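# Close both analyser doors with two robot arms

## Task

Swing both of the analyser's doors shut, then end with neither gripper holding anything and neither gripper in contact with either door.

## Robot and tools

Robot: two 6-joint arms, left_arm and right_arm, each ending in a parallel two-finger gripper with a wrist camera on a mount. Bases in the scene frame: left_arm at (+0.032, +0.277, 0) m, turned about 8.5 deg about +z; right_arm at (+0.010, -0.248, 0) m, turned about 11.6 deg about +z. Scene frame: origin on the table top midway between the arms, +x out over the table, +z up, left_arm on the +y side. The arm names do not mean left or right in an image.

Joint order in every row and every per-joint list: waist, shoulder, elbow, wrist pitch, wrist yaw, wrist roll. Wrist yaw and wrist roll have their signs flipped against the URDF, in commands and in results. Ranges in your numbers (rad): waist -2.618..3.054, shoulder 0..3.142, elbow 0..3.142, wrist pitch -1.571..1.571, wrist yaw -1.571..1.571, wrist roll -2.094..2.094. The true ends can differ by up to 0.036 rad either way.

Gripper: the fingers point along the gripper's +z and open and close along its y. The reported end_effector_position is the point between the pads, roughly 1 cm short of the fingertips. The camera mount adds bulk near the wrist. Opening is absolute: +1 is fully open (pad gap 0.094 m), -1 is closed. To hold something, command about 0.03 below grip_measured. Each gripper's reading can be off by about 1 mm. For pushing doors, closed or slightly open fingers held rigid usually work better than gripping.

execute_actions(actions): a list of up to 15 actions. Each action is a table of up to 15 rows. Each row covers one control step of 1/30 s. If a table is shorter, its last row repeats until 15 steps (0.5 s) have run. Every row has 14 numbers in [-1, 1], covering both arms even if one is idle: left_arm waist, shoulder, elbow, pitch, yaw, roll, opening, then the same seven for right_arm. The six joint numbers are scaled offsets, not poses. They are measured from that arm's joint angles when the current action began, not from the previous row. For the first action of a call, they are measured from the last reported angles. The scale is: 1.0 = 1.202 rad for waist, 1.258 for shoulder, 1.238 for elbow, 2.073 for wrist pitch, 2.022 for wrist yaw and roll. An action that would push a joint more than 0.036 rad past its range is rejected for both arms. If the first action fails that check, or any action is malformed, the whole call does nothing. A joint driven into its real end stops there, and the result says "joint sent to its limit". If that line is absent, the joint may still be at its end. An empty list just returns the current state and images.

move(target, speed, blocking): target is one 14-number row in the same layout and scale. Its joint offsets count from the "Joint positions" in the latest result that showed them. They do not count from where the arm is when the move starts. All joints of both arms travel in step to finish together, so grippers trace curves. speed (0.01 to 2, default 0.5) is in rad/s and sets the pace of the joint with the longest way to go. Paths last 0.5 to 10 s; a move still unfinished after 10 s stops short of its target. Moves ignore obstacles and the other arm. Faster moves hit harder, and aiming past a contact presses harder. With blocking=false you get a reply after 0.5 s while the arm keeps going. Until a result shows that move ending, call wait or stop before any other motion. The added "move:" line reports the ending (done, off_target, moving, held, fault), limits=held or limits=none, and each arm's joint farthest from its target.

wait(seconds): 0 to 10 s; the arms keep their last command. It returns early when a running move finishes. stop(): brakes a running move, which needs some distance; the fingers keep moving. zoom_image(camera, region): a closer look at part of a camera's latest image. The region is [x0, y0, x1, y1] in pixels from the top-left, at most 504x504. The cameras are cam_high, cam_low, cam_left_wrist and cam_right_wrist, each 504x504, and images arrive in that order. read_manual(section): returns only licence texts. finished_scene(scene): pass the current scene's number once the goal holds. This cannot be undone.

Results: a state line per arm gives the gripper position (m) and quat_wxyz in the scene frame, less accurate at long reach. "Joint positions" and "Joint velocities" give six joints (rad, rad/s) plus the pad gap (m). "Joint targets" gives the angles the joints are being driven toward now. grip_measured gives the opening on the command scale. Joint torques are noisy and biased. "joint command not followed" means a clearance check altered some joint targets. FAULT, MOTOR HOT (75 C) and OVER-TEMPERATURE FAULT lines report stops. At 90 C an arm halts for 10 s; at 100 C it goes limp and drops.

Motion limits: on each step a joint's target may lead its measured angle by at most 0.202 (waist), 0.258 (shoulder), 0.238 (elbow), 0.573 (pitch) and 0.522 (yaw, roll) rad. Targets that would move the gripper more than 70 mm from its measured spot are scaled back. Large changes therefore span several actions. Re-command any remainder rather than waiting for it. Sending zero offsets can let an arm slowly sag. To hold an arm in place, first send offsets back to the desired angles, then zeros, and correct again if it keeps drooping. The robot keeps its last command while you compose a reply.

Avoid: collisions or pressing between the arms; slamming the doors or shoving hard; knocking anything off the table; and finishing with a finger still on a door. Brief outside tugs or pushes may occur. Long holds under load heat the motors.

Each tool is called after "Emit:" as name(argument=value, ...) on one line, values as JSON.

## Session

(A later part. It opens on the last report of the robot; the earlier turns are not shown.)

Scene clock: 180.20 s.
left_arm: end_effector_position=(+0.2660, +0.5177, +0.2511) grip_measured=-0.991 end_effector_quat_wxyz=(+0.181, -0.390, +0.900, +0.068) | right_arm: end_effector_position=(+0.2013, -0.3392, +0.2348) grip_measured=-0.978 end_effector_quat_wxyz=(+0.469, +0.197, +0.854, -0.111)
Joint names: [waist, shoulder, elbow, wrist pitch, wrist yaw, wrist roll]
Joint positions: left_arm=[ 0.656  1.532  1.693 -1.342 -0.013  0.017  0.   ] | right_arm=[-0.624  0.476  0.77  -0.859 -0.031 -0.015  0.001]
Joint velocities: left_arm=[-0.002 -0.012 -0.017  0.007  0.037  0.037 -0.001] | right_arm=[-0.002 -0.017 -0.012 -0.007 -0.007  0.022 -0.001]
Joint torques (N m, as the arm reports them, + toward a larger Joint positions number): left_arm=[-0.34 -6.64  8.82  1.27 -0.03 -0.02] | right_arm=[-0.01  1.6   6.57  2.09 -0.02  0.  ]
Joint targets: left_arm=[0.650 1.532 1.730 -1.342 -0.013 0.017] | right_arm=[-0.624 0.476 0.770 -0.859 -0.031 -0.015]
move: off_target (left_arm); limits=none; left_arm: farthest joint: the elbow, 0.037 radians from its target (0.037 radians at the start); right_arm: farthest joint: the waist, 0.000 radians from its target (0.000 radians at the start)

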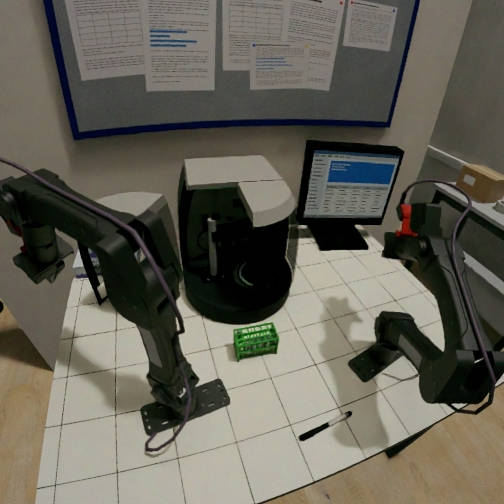

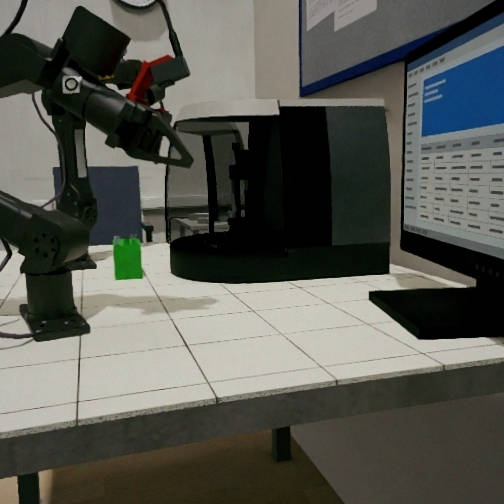

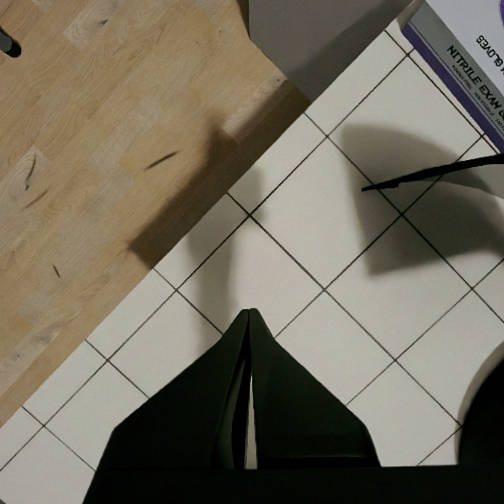

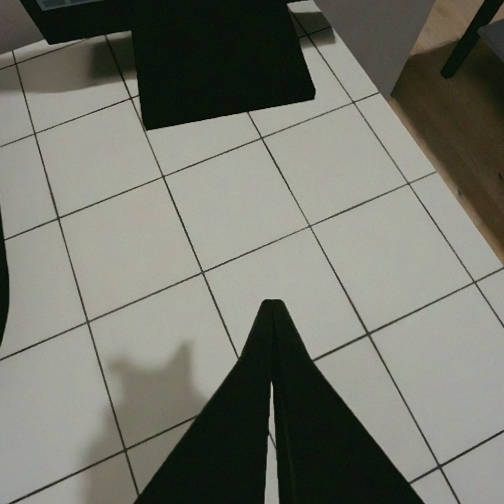

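Emit:
move(target=[-0.1,0.12,0.12,0.11,0,0,-1, 0,0,0,0,0,0,-1], speed=0.2)

Scene clock: 192.07 s.
left_arm: end_effector_position=(+0.3538, +0.5407, +0.2622) grip_measured=-0.991 end_effector_quat_wxyz=(+0.266, -0.331, +0.901, +0.086) | right_arm: end_effector_position=(+0.2013, -0.3392, +0.2348) grip_measured=-0.978 end_effector_quat_wxyz=(+0.469, +0.197, +0.854, -0.111)
Joint names: [waist, shoulder, elbow, wrist pitch, wrist yaw, wrist roll]
Joint positions: left_arm=[ 0.543  1.677  1.805 -1.132 -0.013  0.017  0.   ] | right_arm=[-0.624  0.476  0.77  -0.859 -0.031 -0.015  0.001]
Joint velocities: left_arm=[ 0.007  0.002 -0.007  0.007  0.037  0.007 -0.   ] | right_arm=[ 0.007 -0.002 -0.012 -0.066 -0.007  0.037 -0.001]
Joint torques (N m, as the arm reports them, + toward a larger Joint positions number): left_arm=[-0.48 -8.05  9.17  1.79  0.   -0.03] | right_arm=[-0.01  1.59  6.57  2.1  -0.03 -0.02]
Joint targets: left_arm=[0.536 1.682 1.842 -1.114 -0.013 0.017] | right_arm=[-0.624 0.476 0.770 -0.859 -0.031 -0.015]
move: off_target (left_arm); limits=none; left_arm: farthest joint: the elbow, 0.037 radians from its target (0.149 radians at the start); right_arm: farthest joint: the waist, 0.000 radians from its target (0.000 radians at the start)

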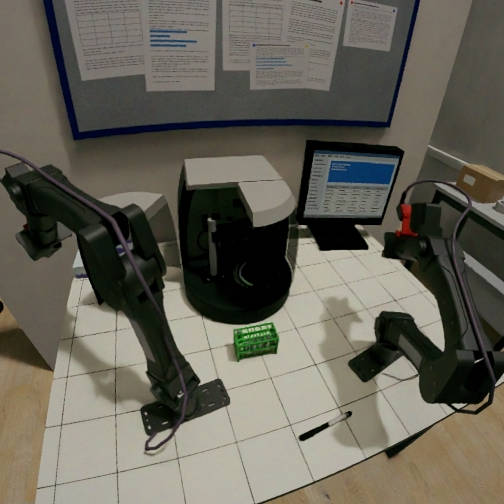

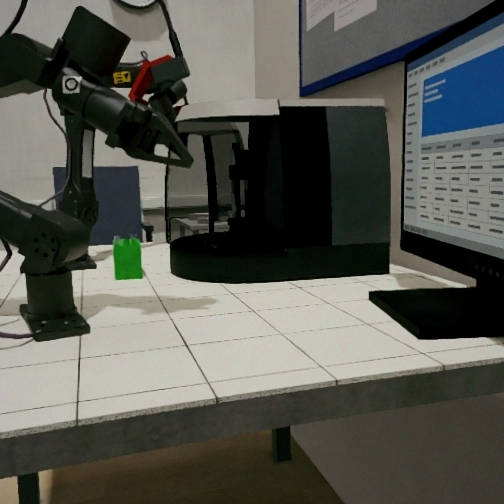

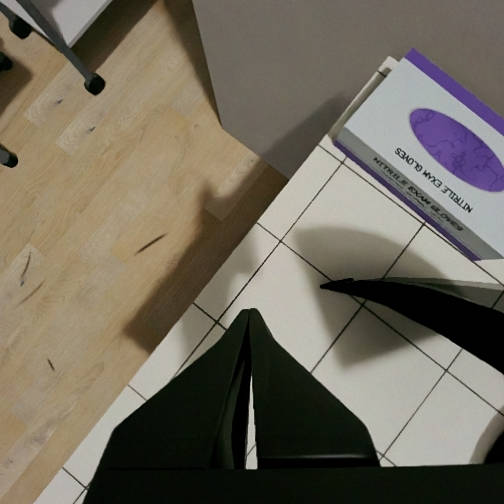

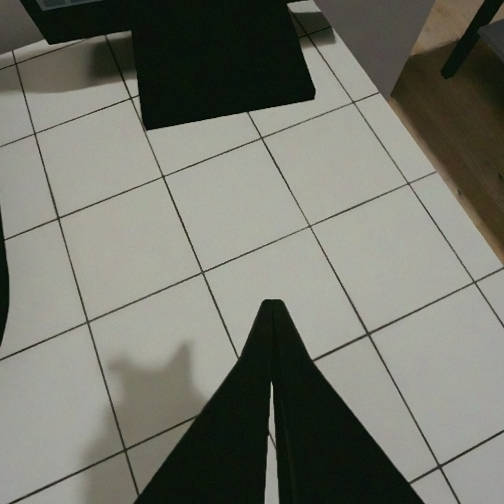

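Emit:
move(target=[-0.25,0,0.03,0,0,0,-1, 0,0,0,0,0,0,-1], speed=0.15)

Scene clock: 200.00 s.
left_arm: end_effector_position=(+0.3711, +0.5060, +0.2663) grip_measured=-0.991 end_effector_quat_wxyz=(+0.241, -0.290, +0.913, +0.158) | right_arm: end_effector_position=(+0.2013, -0.3392, +0.2348) grip_measured=-0.978 end_effector_quat_wxyz=(+0.469, +0.197, +0.854, -0.111)
Joint names: [waist, shoulder, elbow, wrist pitch, wrist yaw, wrist roll]
Joint positions: left_arm=[ 0.354  1.668  1.808 -1.16   0.208  0.055  0.   ] | right_arm=[-0.624  0.476  0.77  -0.859 -0.031 -0.015  0.001]
Joint velocities: left_arm=[-0.002 -0.002  0.002  0.007 -0.037  0.007  0.001] | right_arm=[ 0.012  0.002  0.002 -0.037  0.066 -0.066  0.   ]
Joint torques (N m, as the arm reports them, + toward a larger Joint positions number): left_arm=[-9.47 -7.62  8.92  1.85 -2.02 -0.43] | right_arm=[-0.01  1.61  6.56  2.09 -0.03  0.  ]
Joint targets: left_arm=[0.242 1.677 1.842 -1.133 -0.013 0.017] | right_arm=[-0.624 0.476 0.770 -0.859 -0.031 -0.015]
move: off_target (left_arm); limits=none; left_arm: farthest joint: the wrist yaw, 0.221 radians from its target (0.000 radians at the start); right_arm: farthest joint: the waist, 0.000 radians from its target (0.000 radians at the start)

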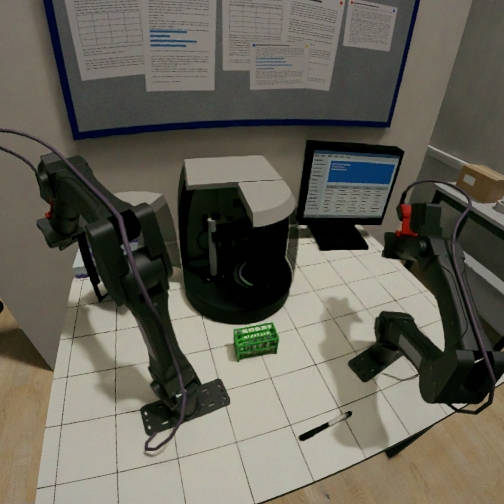

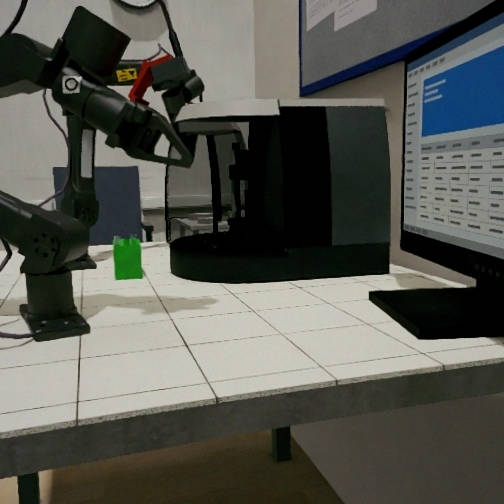

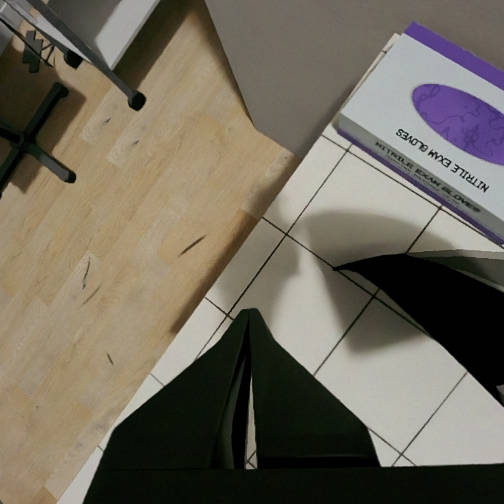

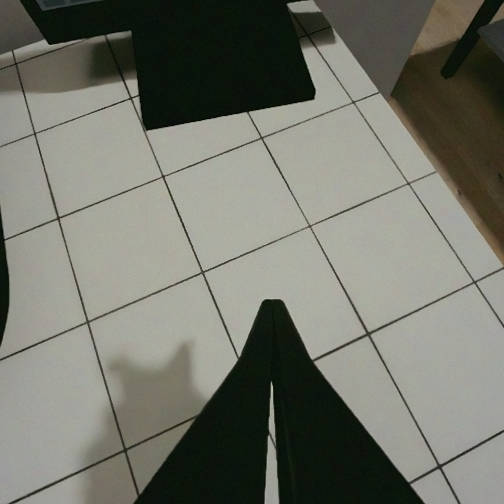

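Emit:
move(target=[0.07,0,0.04,0.0,-0.3,0,-1, 0,0,0,0,0,0,-1], speed=0.2)

Scene clock: 214.93 s.
left_arm: end_effector_position=(+0.3848, +0.4698, +0.2650) grip_measured=-0.991 end_effector_quat_wxyz=(+0.281, -0.288, +0.914, -0.060) | right_arm: end_effector_position=(+0.2013, -0.3392, +0.2348) grip_measured=-0.978 end_effector_quat_wxyz=(+0.469, +0.197, +0.854, -0.111)
Joint names: [waist, shoulder, elbow, wrist pitch, wrist yaw, wrist roll]
Joint positions: left_arm=[ 0.474  1.668  1.808 -1.192 -0.28   0.063  0.   ] | right_arm=[-0.624  0.476  0.77  -0.859 -0.031 -0.015  0.001]
Joint velocities: left_arm=[-0.007 -0.012 -0.017 -0.022  0.095  0.037 -0.001] | right_arm=[-0.022  0.012  0.002  0.007 -0.022 -0.051 -0.001]
Joint torques (N m, as the arm reports them, + toward a larger Joint positions number): left_arm=[-2.97 -8.32 10.04  1.84 -1.26 -0.13] | right_arm=[-0.01  1.59  6.59  2.09 -0.03  0.  ]
Joint targets: left_arm=[0.439 1.668 1.857 -1.160 -0.398 0.055] | right_arm=[-0.624 0.476 0.770 -0.859 -0.031 -0.015]
move: off_target (left_arm); limits=none; left_arm: farthest joint: the wrist yaw, 0.118 radians from its target (0.607 radians at the start); right_arm: farthest joint: the waist, 0.000 radians from its target (0.000 radians at the start)

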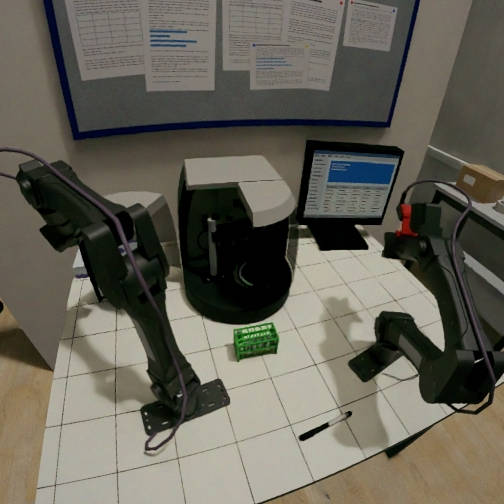

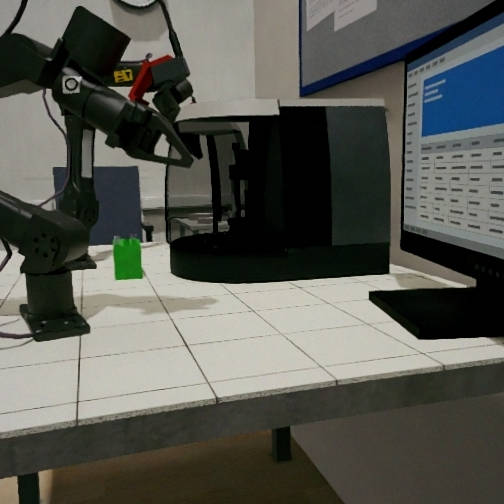

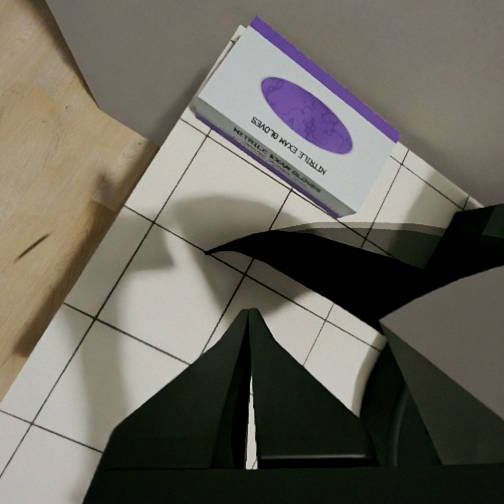

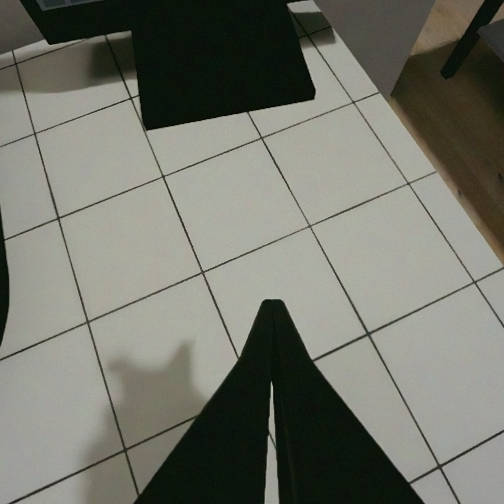

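Emit:
move(target=[0.2,0,0.05,0.1,0.135,-0.03,-1, 0,0,0,0,0,0,-1], speed=0.3)

Emit:
move(target=[-0.08,0.23,-0.54,0.89,0,0,-1, 0,0,0,0,0,0,-1], speed=0.5)

Scene clock: 244.73 s.
left_arm: end_effector_position=(+0.3236, +0.6113, +0.2972) grip_measured=-0.991 end_effector_quat_wxyz=(+0.331, -0.390, +0.847, +0.140) | right_arm: end_effector_position=(+0.2013, -0.3392, +0.2348) grip_measured=-0.978 end_effector_quat_wxyz=(+0.469, +0.197, +0.854, -0.111)
Joint names: [waist, shoulder, elbow, wrist pitch, wrist yaw, wrist roll]
Joint positions: left_arm=[ 0.711  1.668  1.836 -1.002 -0.017  0.012  0.   ] | right_arm=[-0.624  0.476  0.77  -0.859 -0.031 -0.015  0.001]
Joint velocities: left_arm=[-0.007 -0.022  0.002 -0.007  0.037 -0.007 -0.001] | right_arm=[-0.002  0.012  0.002 -0.051  0.037  0.051 -0.002]
Joint torques (N m, as the arm reports them, + toward a larger Joint positions number): left_arm=[ 0.28 -8.56  9.06  1.99  0.03 -0.08] | right_arm=[ 0.    1.6   6.57  2.08 -0.02 -0.02]
Joint targets: left_arm=[0.714 1.668 1.870 -0.984 -0.007 0.003] | right_arm=[-0.624 0.476 0.770 -0.859 -0.031 -0.015]
move: off_target (left_arm); limits=none; left_arm: farthest joint: the elbow, 0.034 radians from its target (0.062 radians at the start); right_arm: farthest joint: the waist, 0.000 radians from its target (0.000 radians at the start)

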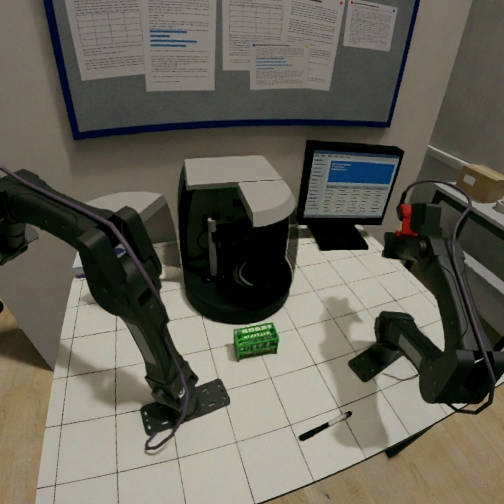

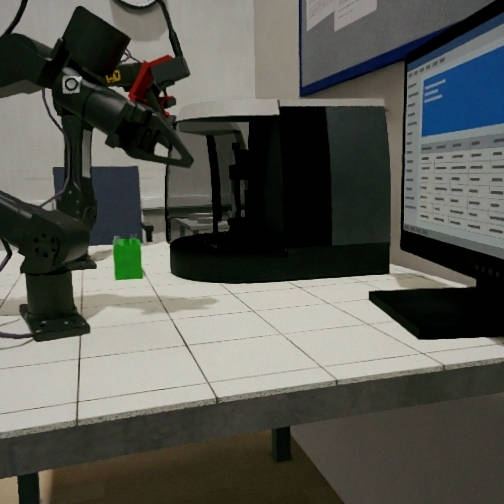

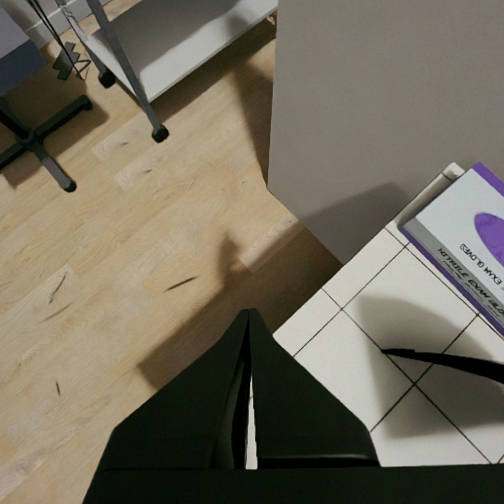

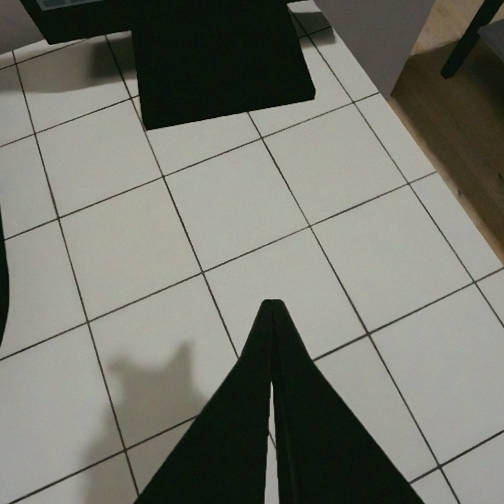

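Scene clock: 249.20 s.
left_arm: end_effector_position=(+0.4528, +0.6820, +0.2508) grip_measured=-0.991 end_effector_quat_wxyz=(+0.678, -0.256, +0.637, +0.264) | right_arm: end_effector_position=(+0.2013, -0.3392, +0.2348) grip_measured=-0.978 end_effector_quat_wxyz=(+0.469, +0.197, +0.854, -0.111)
Joint names: [waist, shoulder, elbow, wrist pitch, wrist yaw, wrist roll]
Joint positions: left_arm=[ 0.623  1.953  1.184  0.827 -0.017  0.012  0.   ] | right_arm=[-0.624  0.476  0.77  -0.859 -0.031 -0.015  0.001]
Joint velocities: left_arm=[-0.007 -0.002 -0.007  0.022  0.081  0.007 -0.002] | right_arm=[-0.022 -0.002 -0.002 -0.007  0.007 -0.037 -0.   ]
Joint torques (N m, as the arm reports them, + toward a larger Joint positions number): left_arm=[ -0.62 -11.21   5.28   2.5    0.01  -0.04] | right_arm=[ 0.    1.6   6.57  2.1  -0.02 -0.01]
Joint targets: left_arm=[0.615 1.958 1.167 0.842 -0.017 0.012] | right_arm=[-0.624 0.476 0.770 -0.859 -0.031 -0.015]
move: done; limits=none; left_arm: farthest joint: the elbow, 0.017 radians from its target (0.668 radians at the start); right_arm: farthest joint: the waist, 0.000 radians from its target (0.000 radians at the start)

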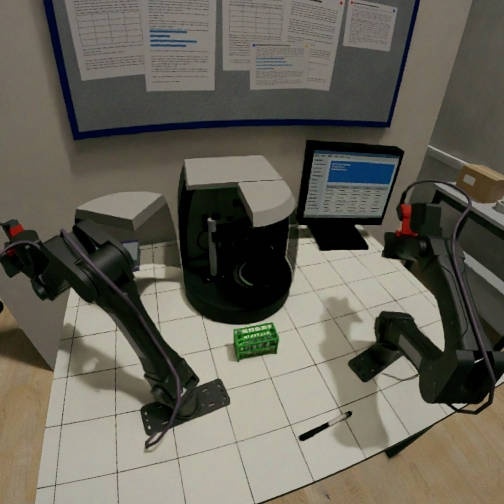

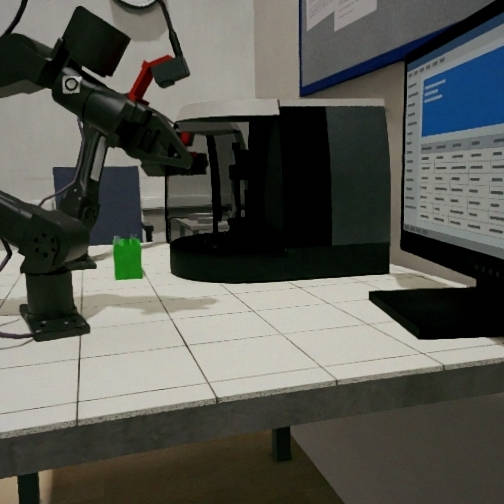

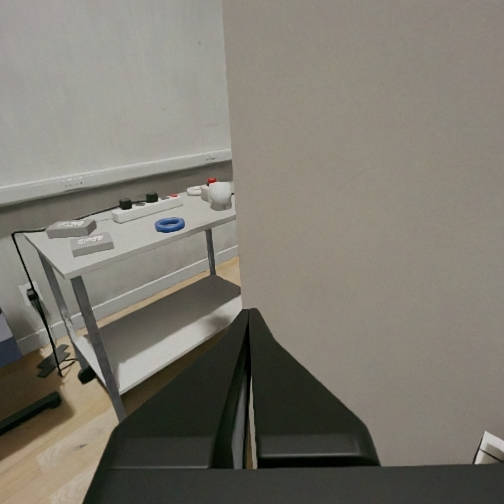

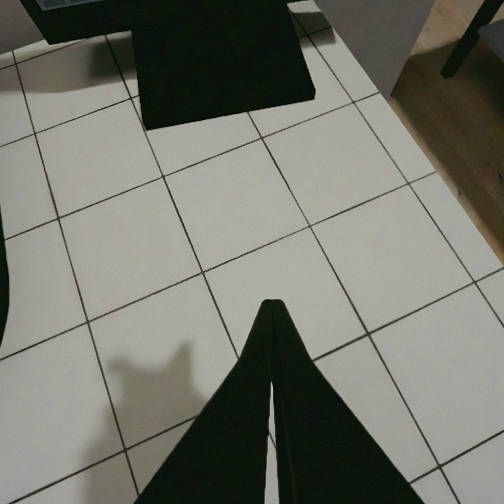

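Emit:
move(target=[0,0,0,0,-0.68,0,-1, 0,0,0,0,0,0,-1], speed=0.4)

Scene clock: 256.47 s.
left_arm: end_effector_position=(+0.4708, +0.4708, +0.2432) grip_measured=-0.992 end_effector_quat_wxyz=(+0.690, +0.208, +0.670, -0.177) | right_arm: end_effector_position=(+0.2013, -0.3392, +0.2348) grip_measured=-0.978 end_effector_quat_wxyz=(+0.469, +0.197, +0.854, -0.111)
Joint names: [waist, shoulder, elbow, wrist pitch, wrist yaw, wrist roll]
Joint positions: left_arm=[ 0.636  1.953  1.184  0.831 -1.335  0.01   0.   ] | right_arm=[-0.624  0.476  0.77  -0.859 -0.031 -0.015  0.001]
Joint velocities: left_arm=[ 0.002  0.002 -0.002  0.095  0.022  0.022 -0.   ] | right_arm=[-0.007 -0.002  0.002 -0.007  0.022 -0.037 -0.001]
Joint torques (N m, as the arm reports them, + toward a larger Joint positions number): left_arm=[ -1.1  -10.96   6.05   1.64  -0.47   0.03] | right_arm=[ 0.    1.59  6.54  2.09 -0.03 -0.01]
Joint targets: left_arm=[0.623 1.953 1.184 0.827 -1.392 0.012] | right_arm=[-0.624 0.476 0.770 -0.859 -0.031 -0.015]
move: off_target (left_arm); limits=none; left_arm: farthest joint: the wrist yaw, 0.057 radians from its target (1.375 radians at the start); right_arm: farthest joint: the waist, 0.000 radians from its target (0.000 radians at the start)

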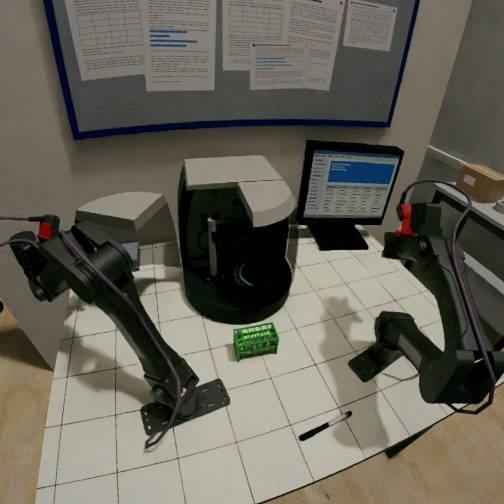

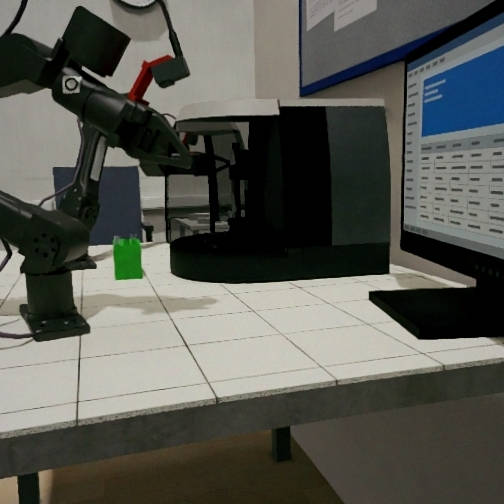

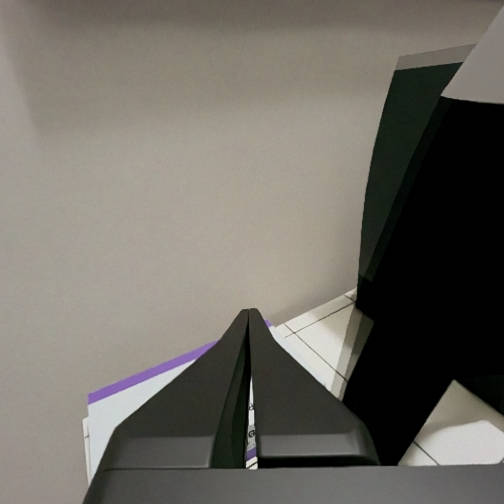

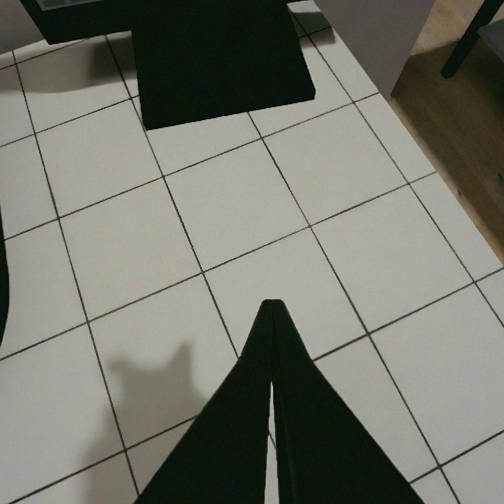

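Emit:
move(target=[0,-0.28,-0.415,0.053,-0.03,0,-1, 0,0,0,0,0,0,-1], speed=0.12)

Scene clock: 266.83 s.
left_arm: end_effector_position=(+0.3941, +0.4595, +0.2423) grip_measured=-0.993 end_effector_quat_wxyz=(+0.716, +0.146, +0.679, -0.067) | right_arm: end_effector_position=(+0.2013, -0.3392, +0.2348) grip_measured=-0.978 end_effector_quat_wxyz=(+0.469, +0.197, +0.854, -0.111)
Joint names: [waist, shoulder, elbow, wrist pitch, wrist yaw, wrist roll]
Joint positions: left_arm=[ 0.737  1.624  0.734  0.982 -1.189 -0.033  0.   ] | right_arm=[-0.624  0.476  0.77  -0.859 -0.031 -0.015  0.001]
Joint velocities: left_arm=[-0.007  0.007 -0.012 -0.037  0.007 -0.022 -0.001] | right_arm=[ 0.007  0.002  0.012  0.007 -0.037 -0.007 -0.   ]
Joint torques (N m, as the arm reports them, + toward a larger Joint positions number): left_arm=[-8.53 -9.21  0.76  1.25 -1.92  0.44] | right_arm=[ 0.    1.62  6.57  2.09 -0.02  0.  ]
Joint targets: left_arm=[0.636 1.601 0.671 0.941 -1.396 0.010] | right_arm=[-0.624 0.476 0.770 -0.859 -0.031 -0.015]
move: off_target (left_arm); limits=none; left_arm: farthest joint: the wrist yaw, 0.207 radians from its target (0.060 radians at the start); right_arm: farthest joint: the waist, 0.000 radians from its target (0.000 radians at the start)

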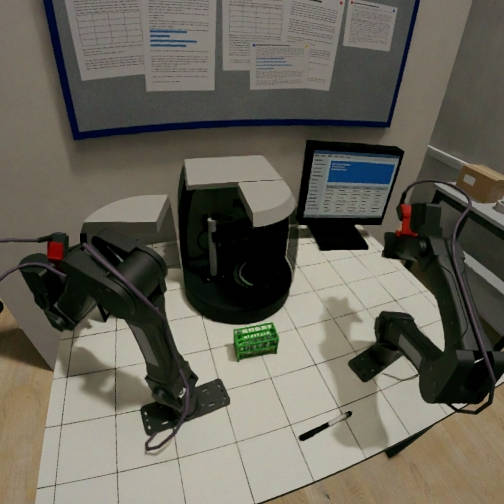

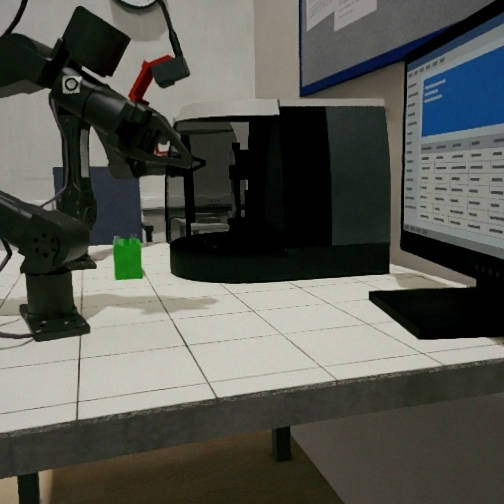

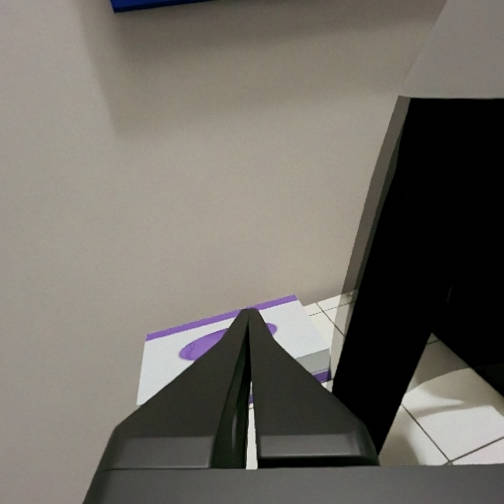

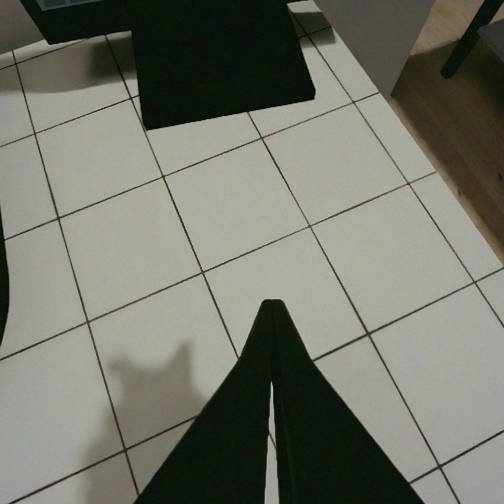

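Emit:
move(target=[0.25,0,0,0,0.3,0,-1, 0,0,0,0,0,0,-1], speed=0.3)

Emit:
move(target=[0,0.045,0.62,-0.6,0.28,0,-1, 0,0,0,0,0,0,-1], speed=0.5)

Scene clock: 286.57 s.
left_arm: end_effector_position=(+0.2956, +0.6567, +0.2502) grip_measured=-0.993 end_effector_quat_wxyz=(+0.693, -0.167, +0.658, +0.242) | right_arm: end_effector_position=(+0.2013, -0.3392, +0.2348) grip_measured=-0.978 end_effector_quat_wxyz=(+0.469, +0.197, +0.854, -0.111)
Joint names: [waist, shoulder, elbow, wrist pitch, wrist yaw, wrist roll]
Joint positions: left_arm=[ 1.032  1.624  0.734  0.984 -0.593 -0.035  0.   ] | right_arm=[-0.624  0.476  0.77  -0.859 -0.031 -0.015  0.001]
Joint velocities: left_arm=[ 0.007 -0.017 -0.002  0.022  0.022  0.051 -0.001] | right_arm=[ 0.017 -0.022 -0.002 -0.007 -0.022 -0.051  0.001]
Joint torques (N m, as the arm reports them, + toward a larger Joint positions number): left_arm=[ 0.56 -7.73  6.08  2.09  0.1  -0.01] | right_arm=[-0.01  1.6   6.56  2.09 -0.02 -0.01]
Joint targets: left_arm=[1.038 1.624 0.734 0.982 -0.582 -0.033] | right_arm=[-0.624 0.476 0.770 -0.859 -0.031 -0.015]
move: done; limits=none; left_arm: farthest joint: the wrist yaw, 0.011 radians from its target (0.607 radians at the start); right_arm: farthest joint: the waist, 0.000 radians from its target (0.000 radians at the start)

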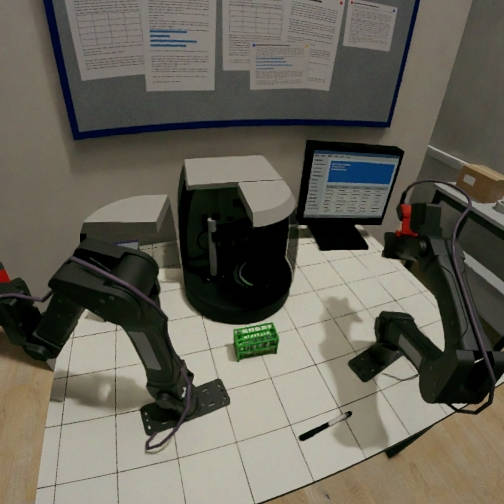

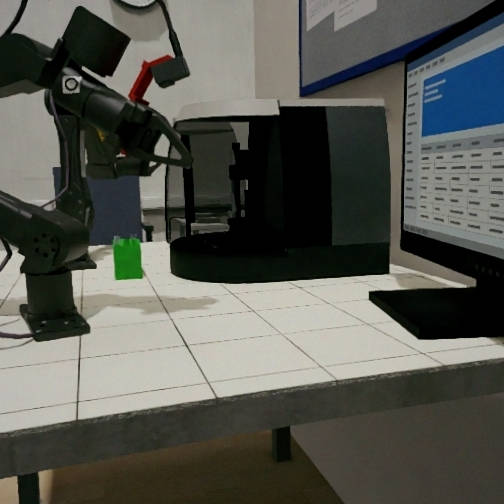

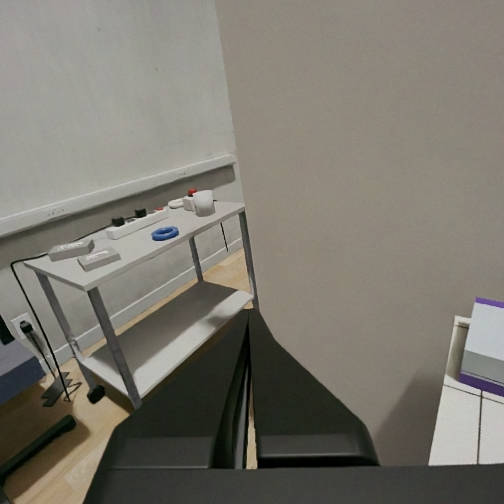

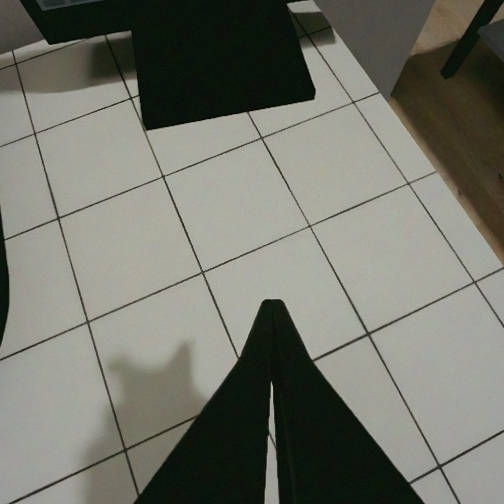

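Scene clock: 289.83 s.
left_arm: end_effector_position=(+0.2366, +0.7578, +0.2838) grip_measured=-0.993 end_effector_quat_wxyz=(+0.447, -0.449, +0.716, +0.292) | right_arm: end_effector_position=(+0.2013, -0.3392, +0.2348) grip_measured=-0.978 end_effector_quat_wxyz=(+0.469, +0.197, +0.854, -0.111)
Joint names: [waist, shoulder, elbow, wrist pitch, wrist yaw, wrist roll]
Joint positions: left_arm=[ 1.032  1.672  1.469 -0.241 -0.037 -0.035  0.   ] | right_arm=[-0.624  0.476  0.77  -0.859 -0.031 -0.015  0.001]
Joint velocities: left_arm=[-0.007 -0.002 -0.007 -0.007  0.051 -0.007 -0.   ] | right_arm=[ 0.002  0.002  0.007  0.007  0.022 -0.022 -0.001]
Joint torques (N m, as the arm reports them, + toward a larger Joint positions number): left_arm=[ 0.04 -8.76  9.96  1.99  0.13 -0.03] | right_arm=[ 0.    1.6   6.58  2.09 -0.02 -0.01]
Joint targets: left_arm=[1.032 1.680 1.502 -0.260 -0.027 -0.035] | right_arm=[-0.624 0.476 0.770 -0.859 -0.031 -0.015]
move: off_target (left_arm); limits=none; left_arm: farthest joint: the elbow, 0.033 radians from its target (0.767 radians at the start); right_arm: farthest joint: the waist, 0.000 radians from its target (0.000 radians at the start)

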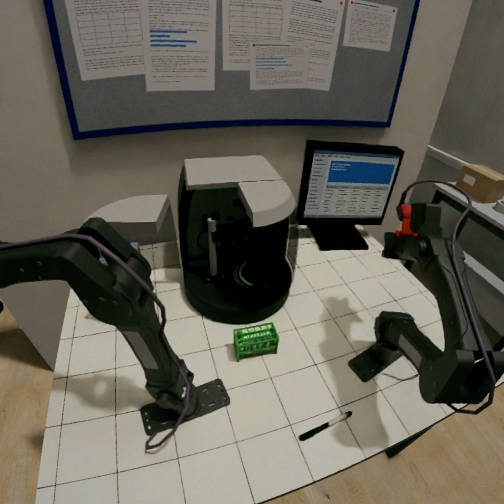

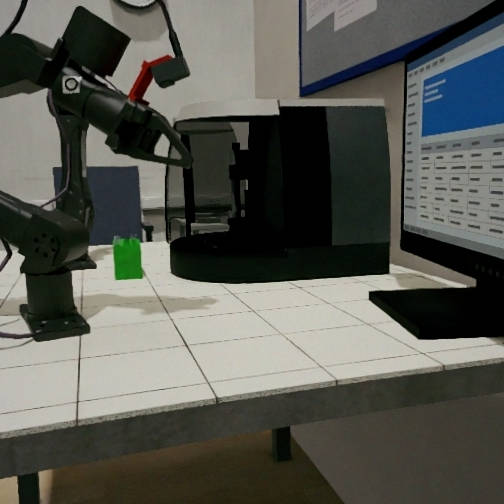

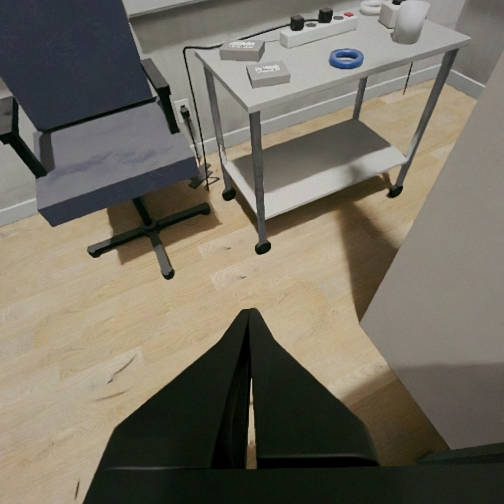

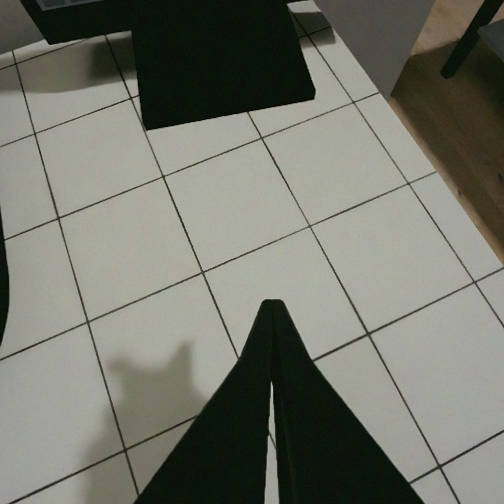

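Remaining: q3 +0.83, q4 −1.18.

Emit:
move(target=[0,0.05,0.67,-0.57,0.02,0.02,-1, 0,0,0,0,0,0,-1], speed=0.5)

Emit:
move(target=[-0.72,0,0.03,0,0,0,-1, 0,0,0,0,0,0,-1], speed=0.3)

Scene clock: 296.60 s.
left_arm: end_effector_position=(+0.1848, +0.6467, +0.3686) grip_measured=-0.993 end_effector_quat_wxyz=(+0.289, -0.519, +0.781, +0.191) | right_arm: end_effector_position=(+0.2013, -0.3392, +0.2348) grip_measured=-0.978 end_effector_quat_wxyz=(+0.469, +0.197, +0.854, -0.111)
Joint names: [waist, shoulder, elbow, wrist pitch, wrist yaw, wrist roll]
Joint positions: left_arm=[ 1.032  1.724  2.266 -1.406 -0.006 -0.003  0.   ] | right_arm=[-0.624  0.476  0.77  -0.859 -0.031 -0.015  0.001]
Joint velocities: left_arm=[-0.002 -0.002  0.002 -0.007  0.051 -0.037  0.001] | right_arm=[ 0.027 -0.012 -0.017 -0.051  0.022 -0.007 -0.001]
Joint torques (N m, as the arm reports them, + toward a larger Joint positions number): left_arm=[ 0.   -6.79  7.54  1.62  0.09  0.08] | right_arm=[ 0.    1.59  6.57  2.09 -0.02 -0.01]
Joint targets: left_arm=[1.032 1.735 2.298 -1.423 0.003 0.006] | right_arm=[-0.624 0.476 0.770 -0.859 -0.031 -0.015]
move: off_target (left_arm); limits=none; left_arm: farthest joint: the elbow, 0.032 radians from its target (0.830 radians at the start); right_arm: farthest joint: the waist, 0.000 radians from its target (0.000 radians at the start)

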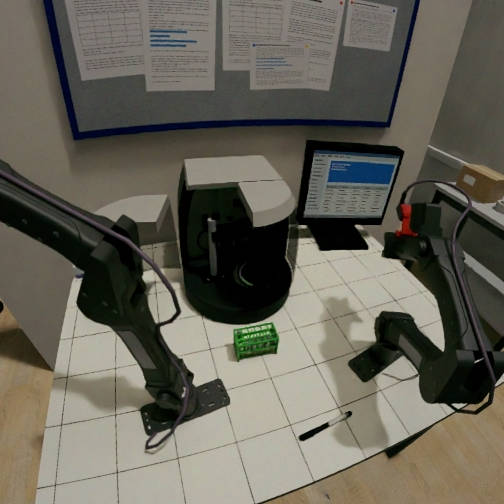

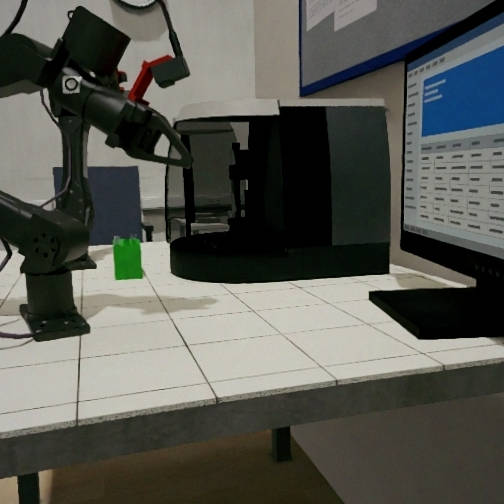

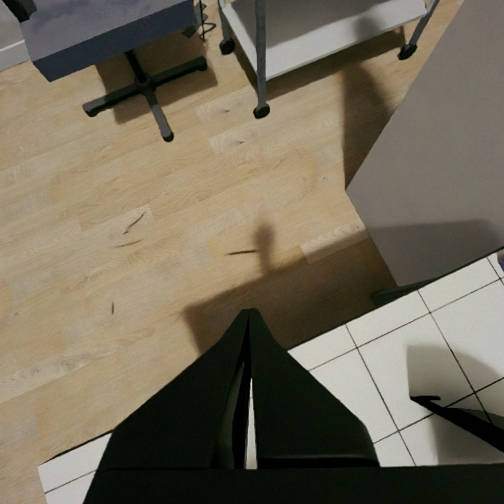

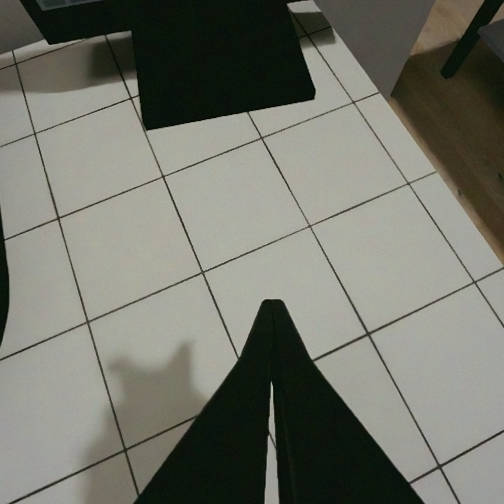

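Scene clock: 299.87 s.
left_arm: end_effector_position=(+0.4122, +0.4016, +0.3685) grip_measured=-0.993 end_effector_quat_wxyz=(+0.342, -0.146, +0.927, +0.053) | right_arm: end_effector_position=(+0.2013, -0.3392, +0.2348) grip_measured=-0.978 end_effector_quat_wxyz=(+0.469, +0.197, +0.854, -0.111)
Joint names: [waist, shoulder, elbow, wrist pitch, wrist yaw, wrist roll]
Joint positions: left_arm=[ 0.17   1.724  2.266 -1.406 -0.006 -0.003  0.   ] | right_arm=[-0.624  0.476  0.77  -0.859 -0.031 -0.015  0.001]
Joint velocities: left_arm=[ 0.007  0.007 -0.017  0.022  0.066  0.007  0.   ] | right_arm=[-0.012 -0.002  0.012 -0.051 -0.037  0.037  0.   ]
Joint torques (N m, as the arm reports them, + toward a larger Joint positions number): left_arm=[-0.29 -7.71  7.92  1.8  -0.01 -0.02] | right_arm=[-0.02  1.6   6.56  2.09 -0.02 -0.01]
Joint targets: left_arm=[0.166 1.724 2.303 -1.406 -0.006 -0.003] | right_arm=[-0.624 0.476 0.770 -0.859 -0.031 -0.015]
move: off_target (left_arm); limits=none; left_arm: farthest joint: the elbow, 0.037 radians from its target (0.037 radians at the start); right_arm: farthest joint: the waist, 0.000 radians from its target (0.000 radians at the start)

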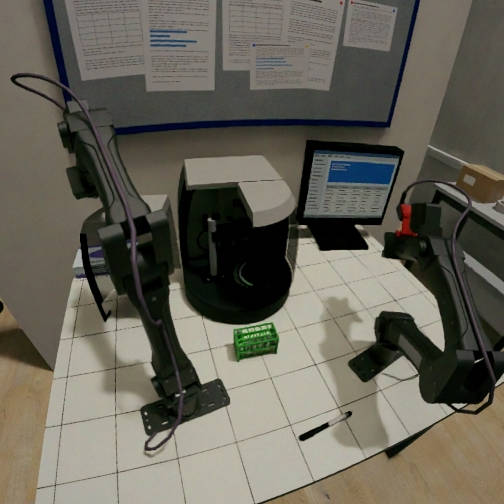

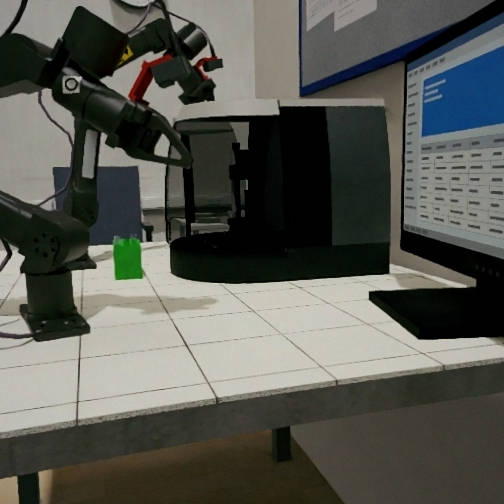

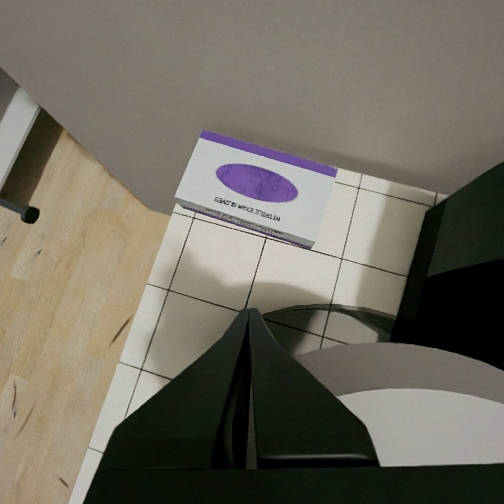

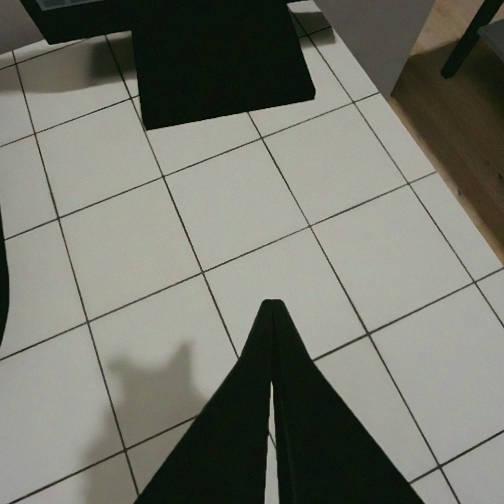

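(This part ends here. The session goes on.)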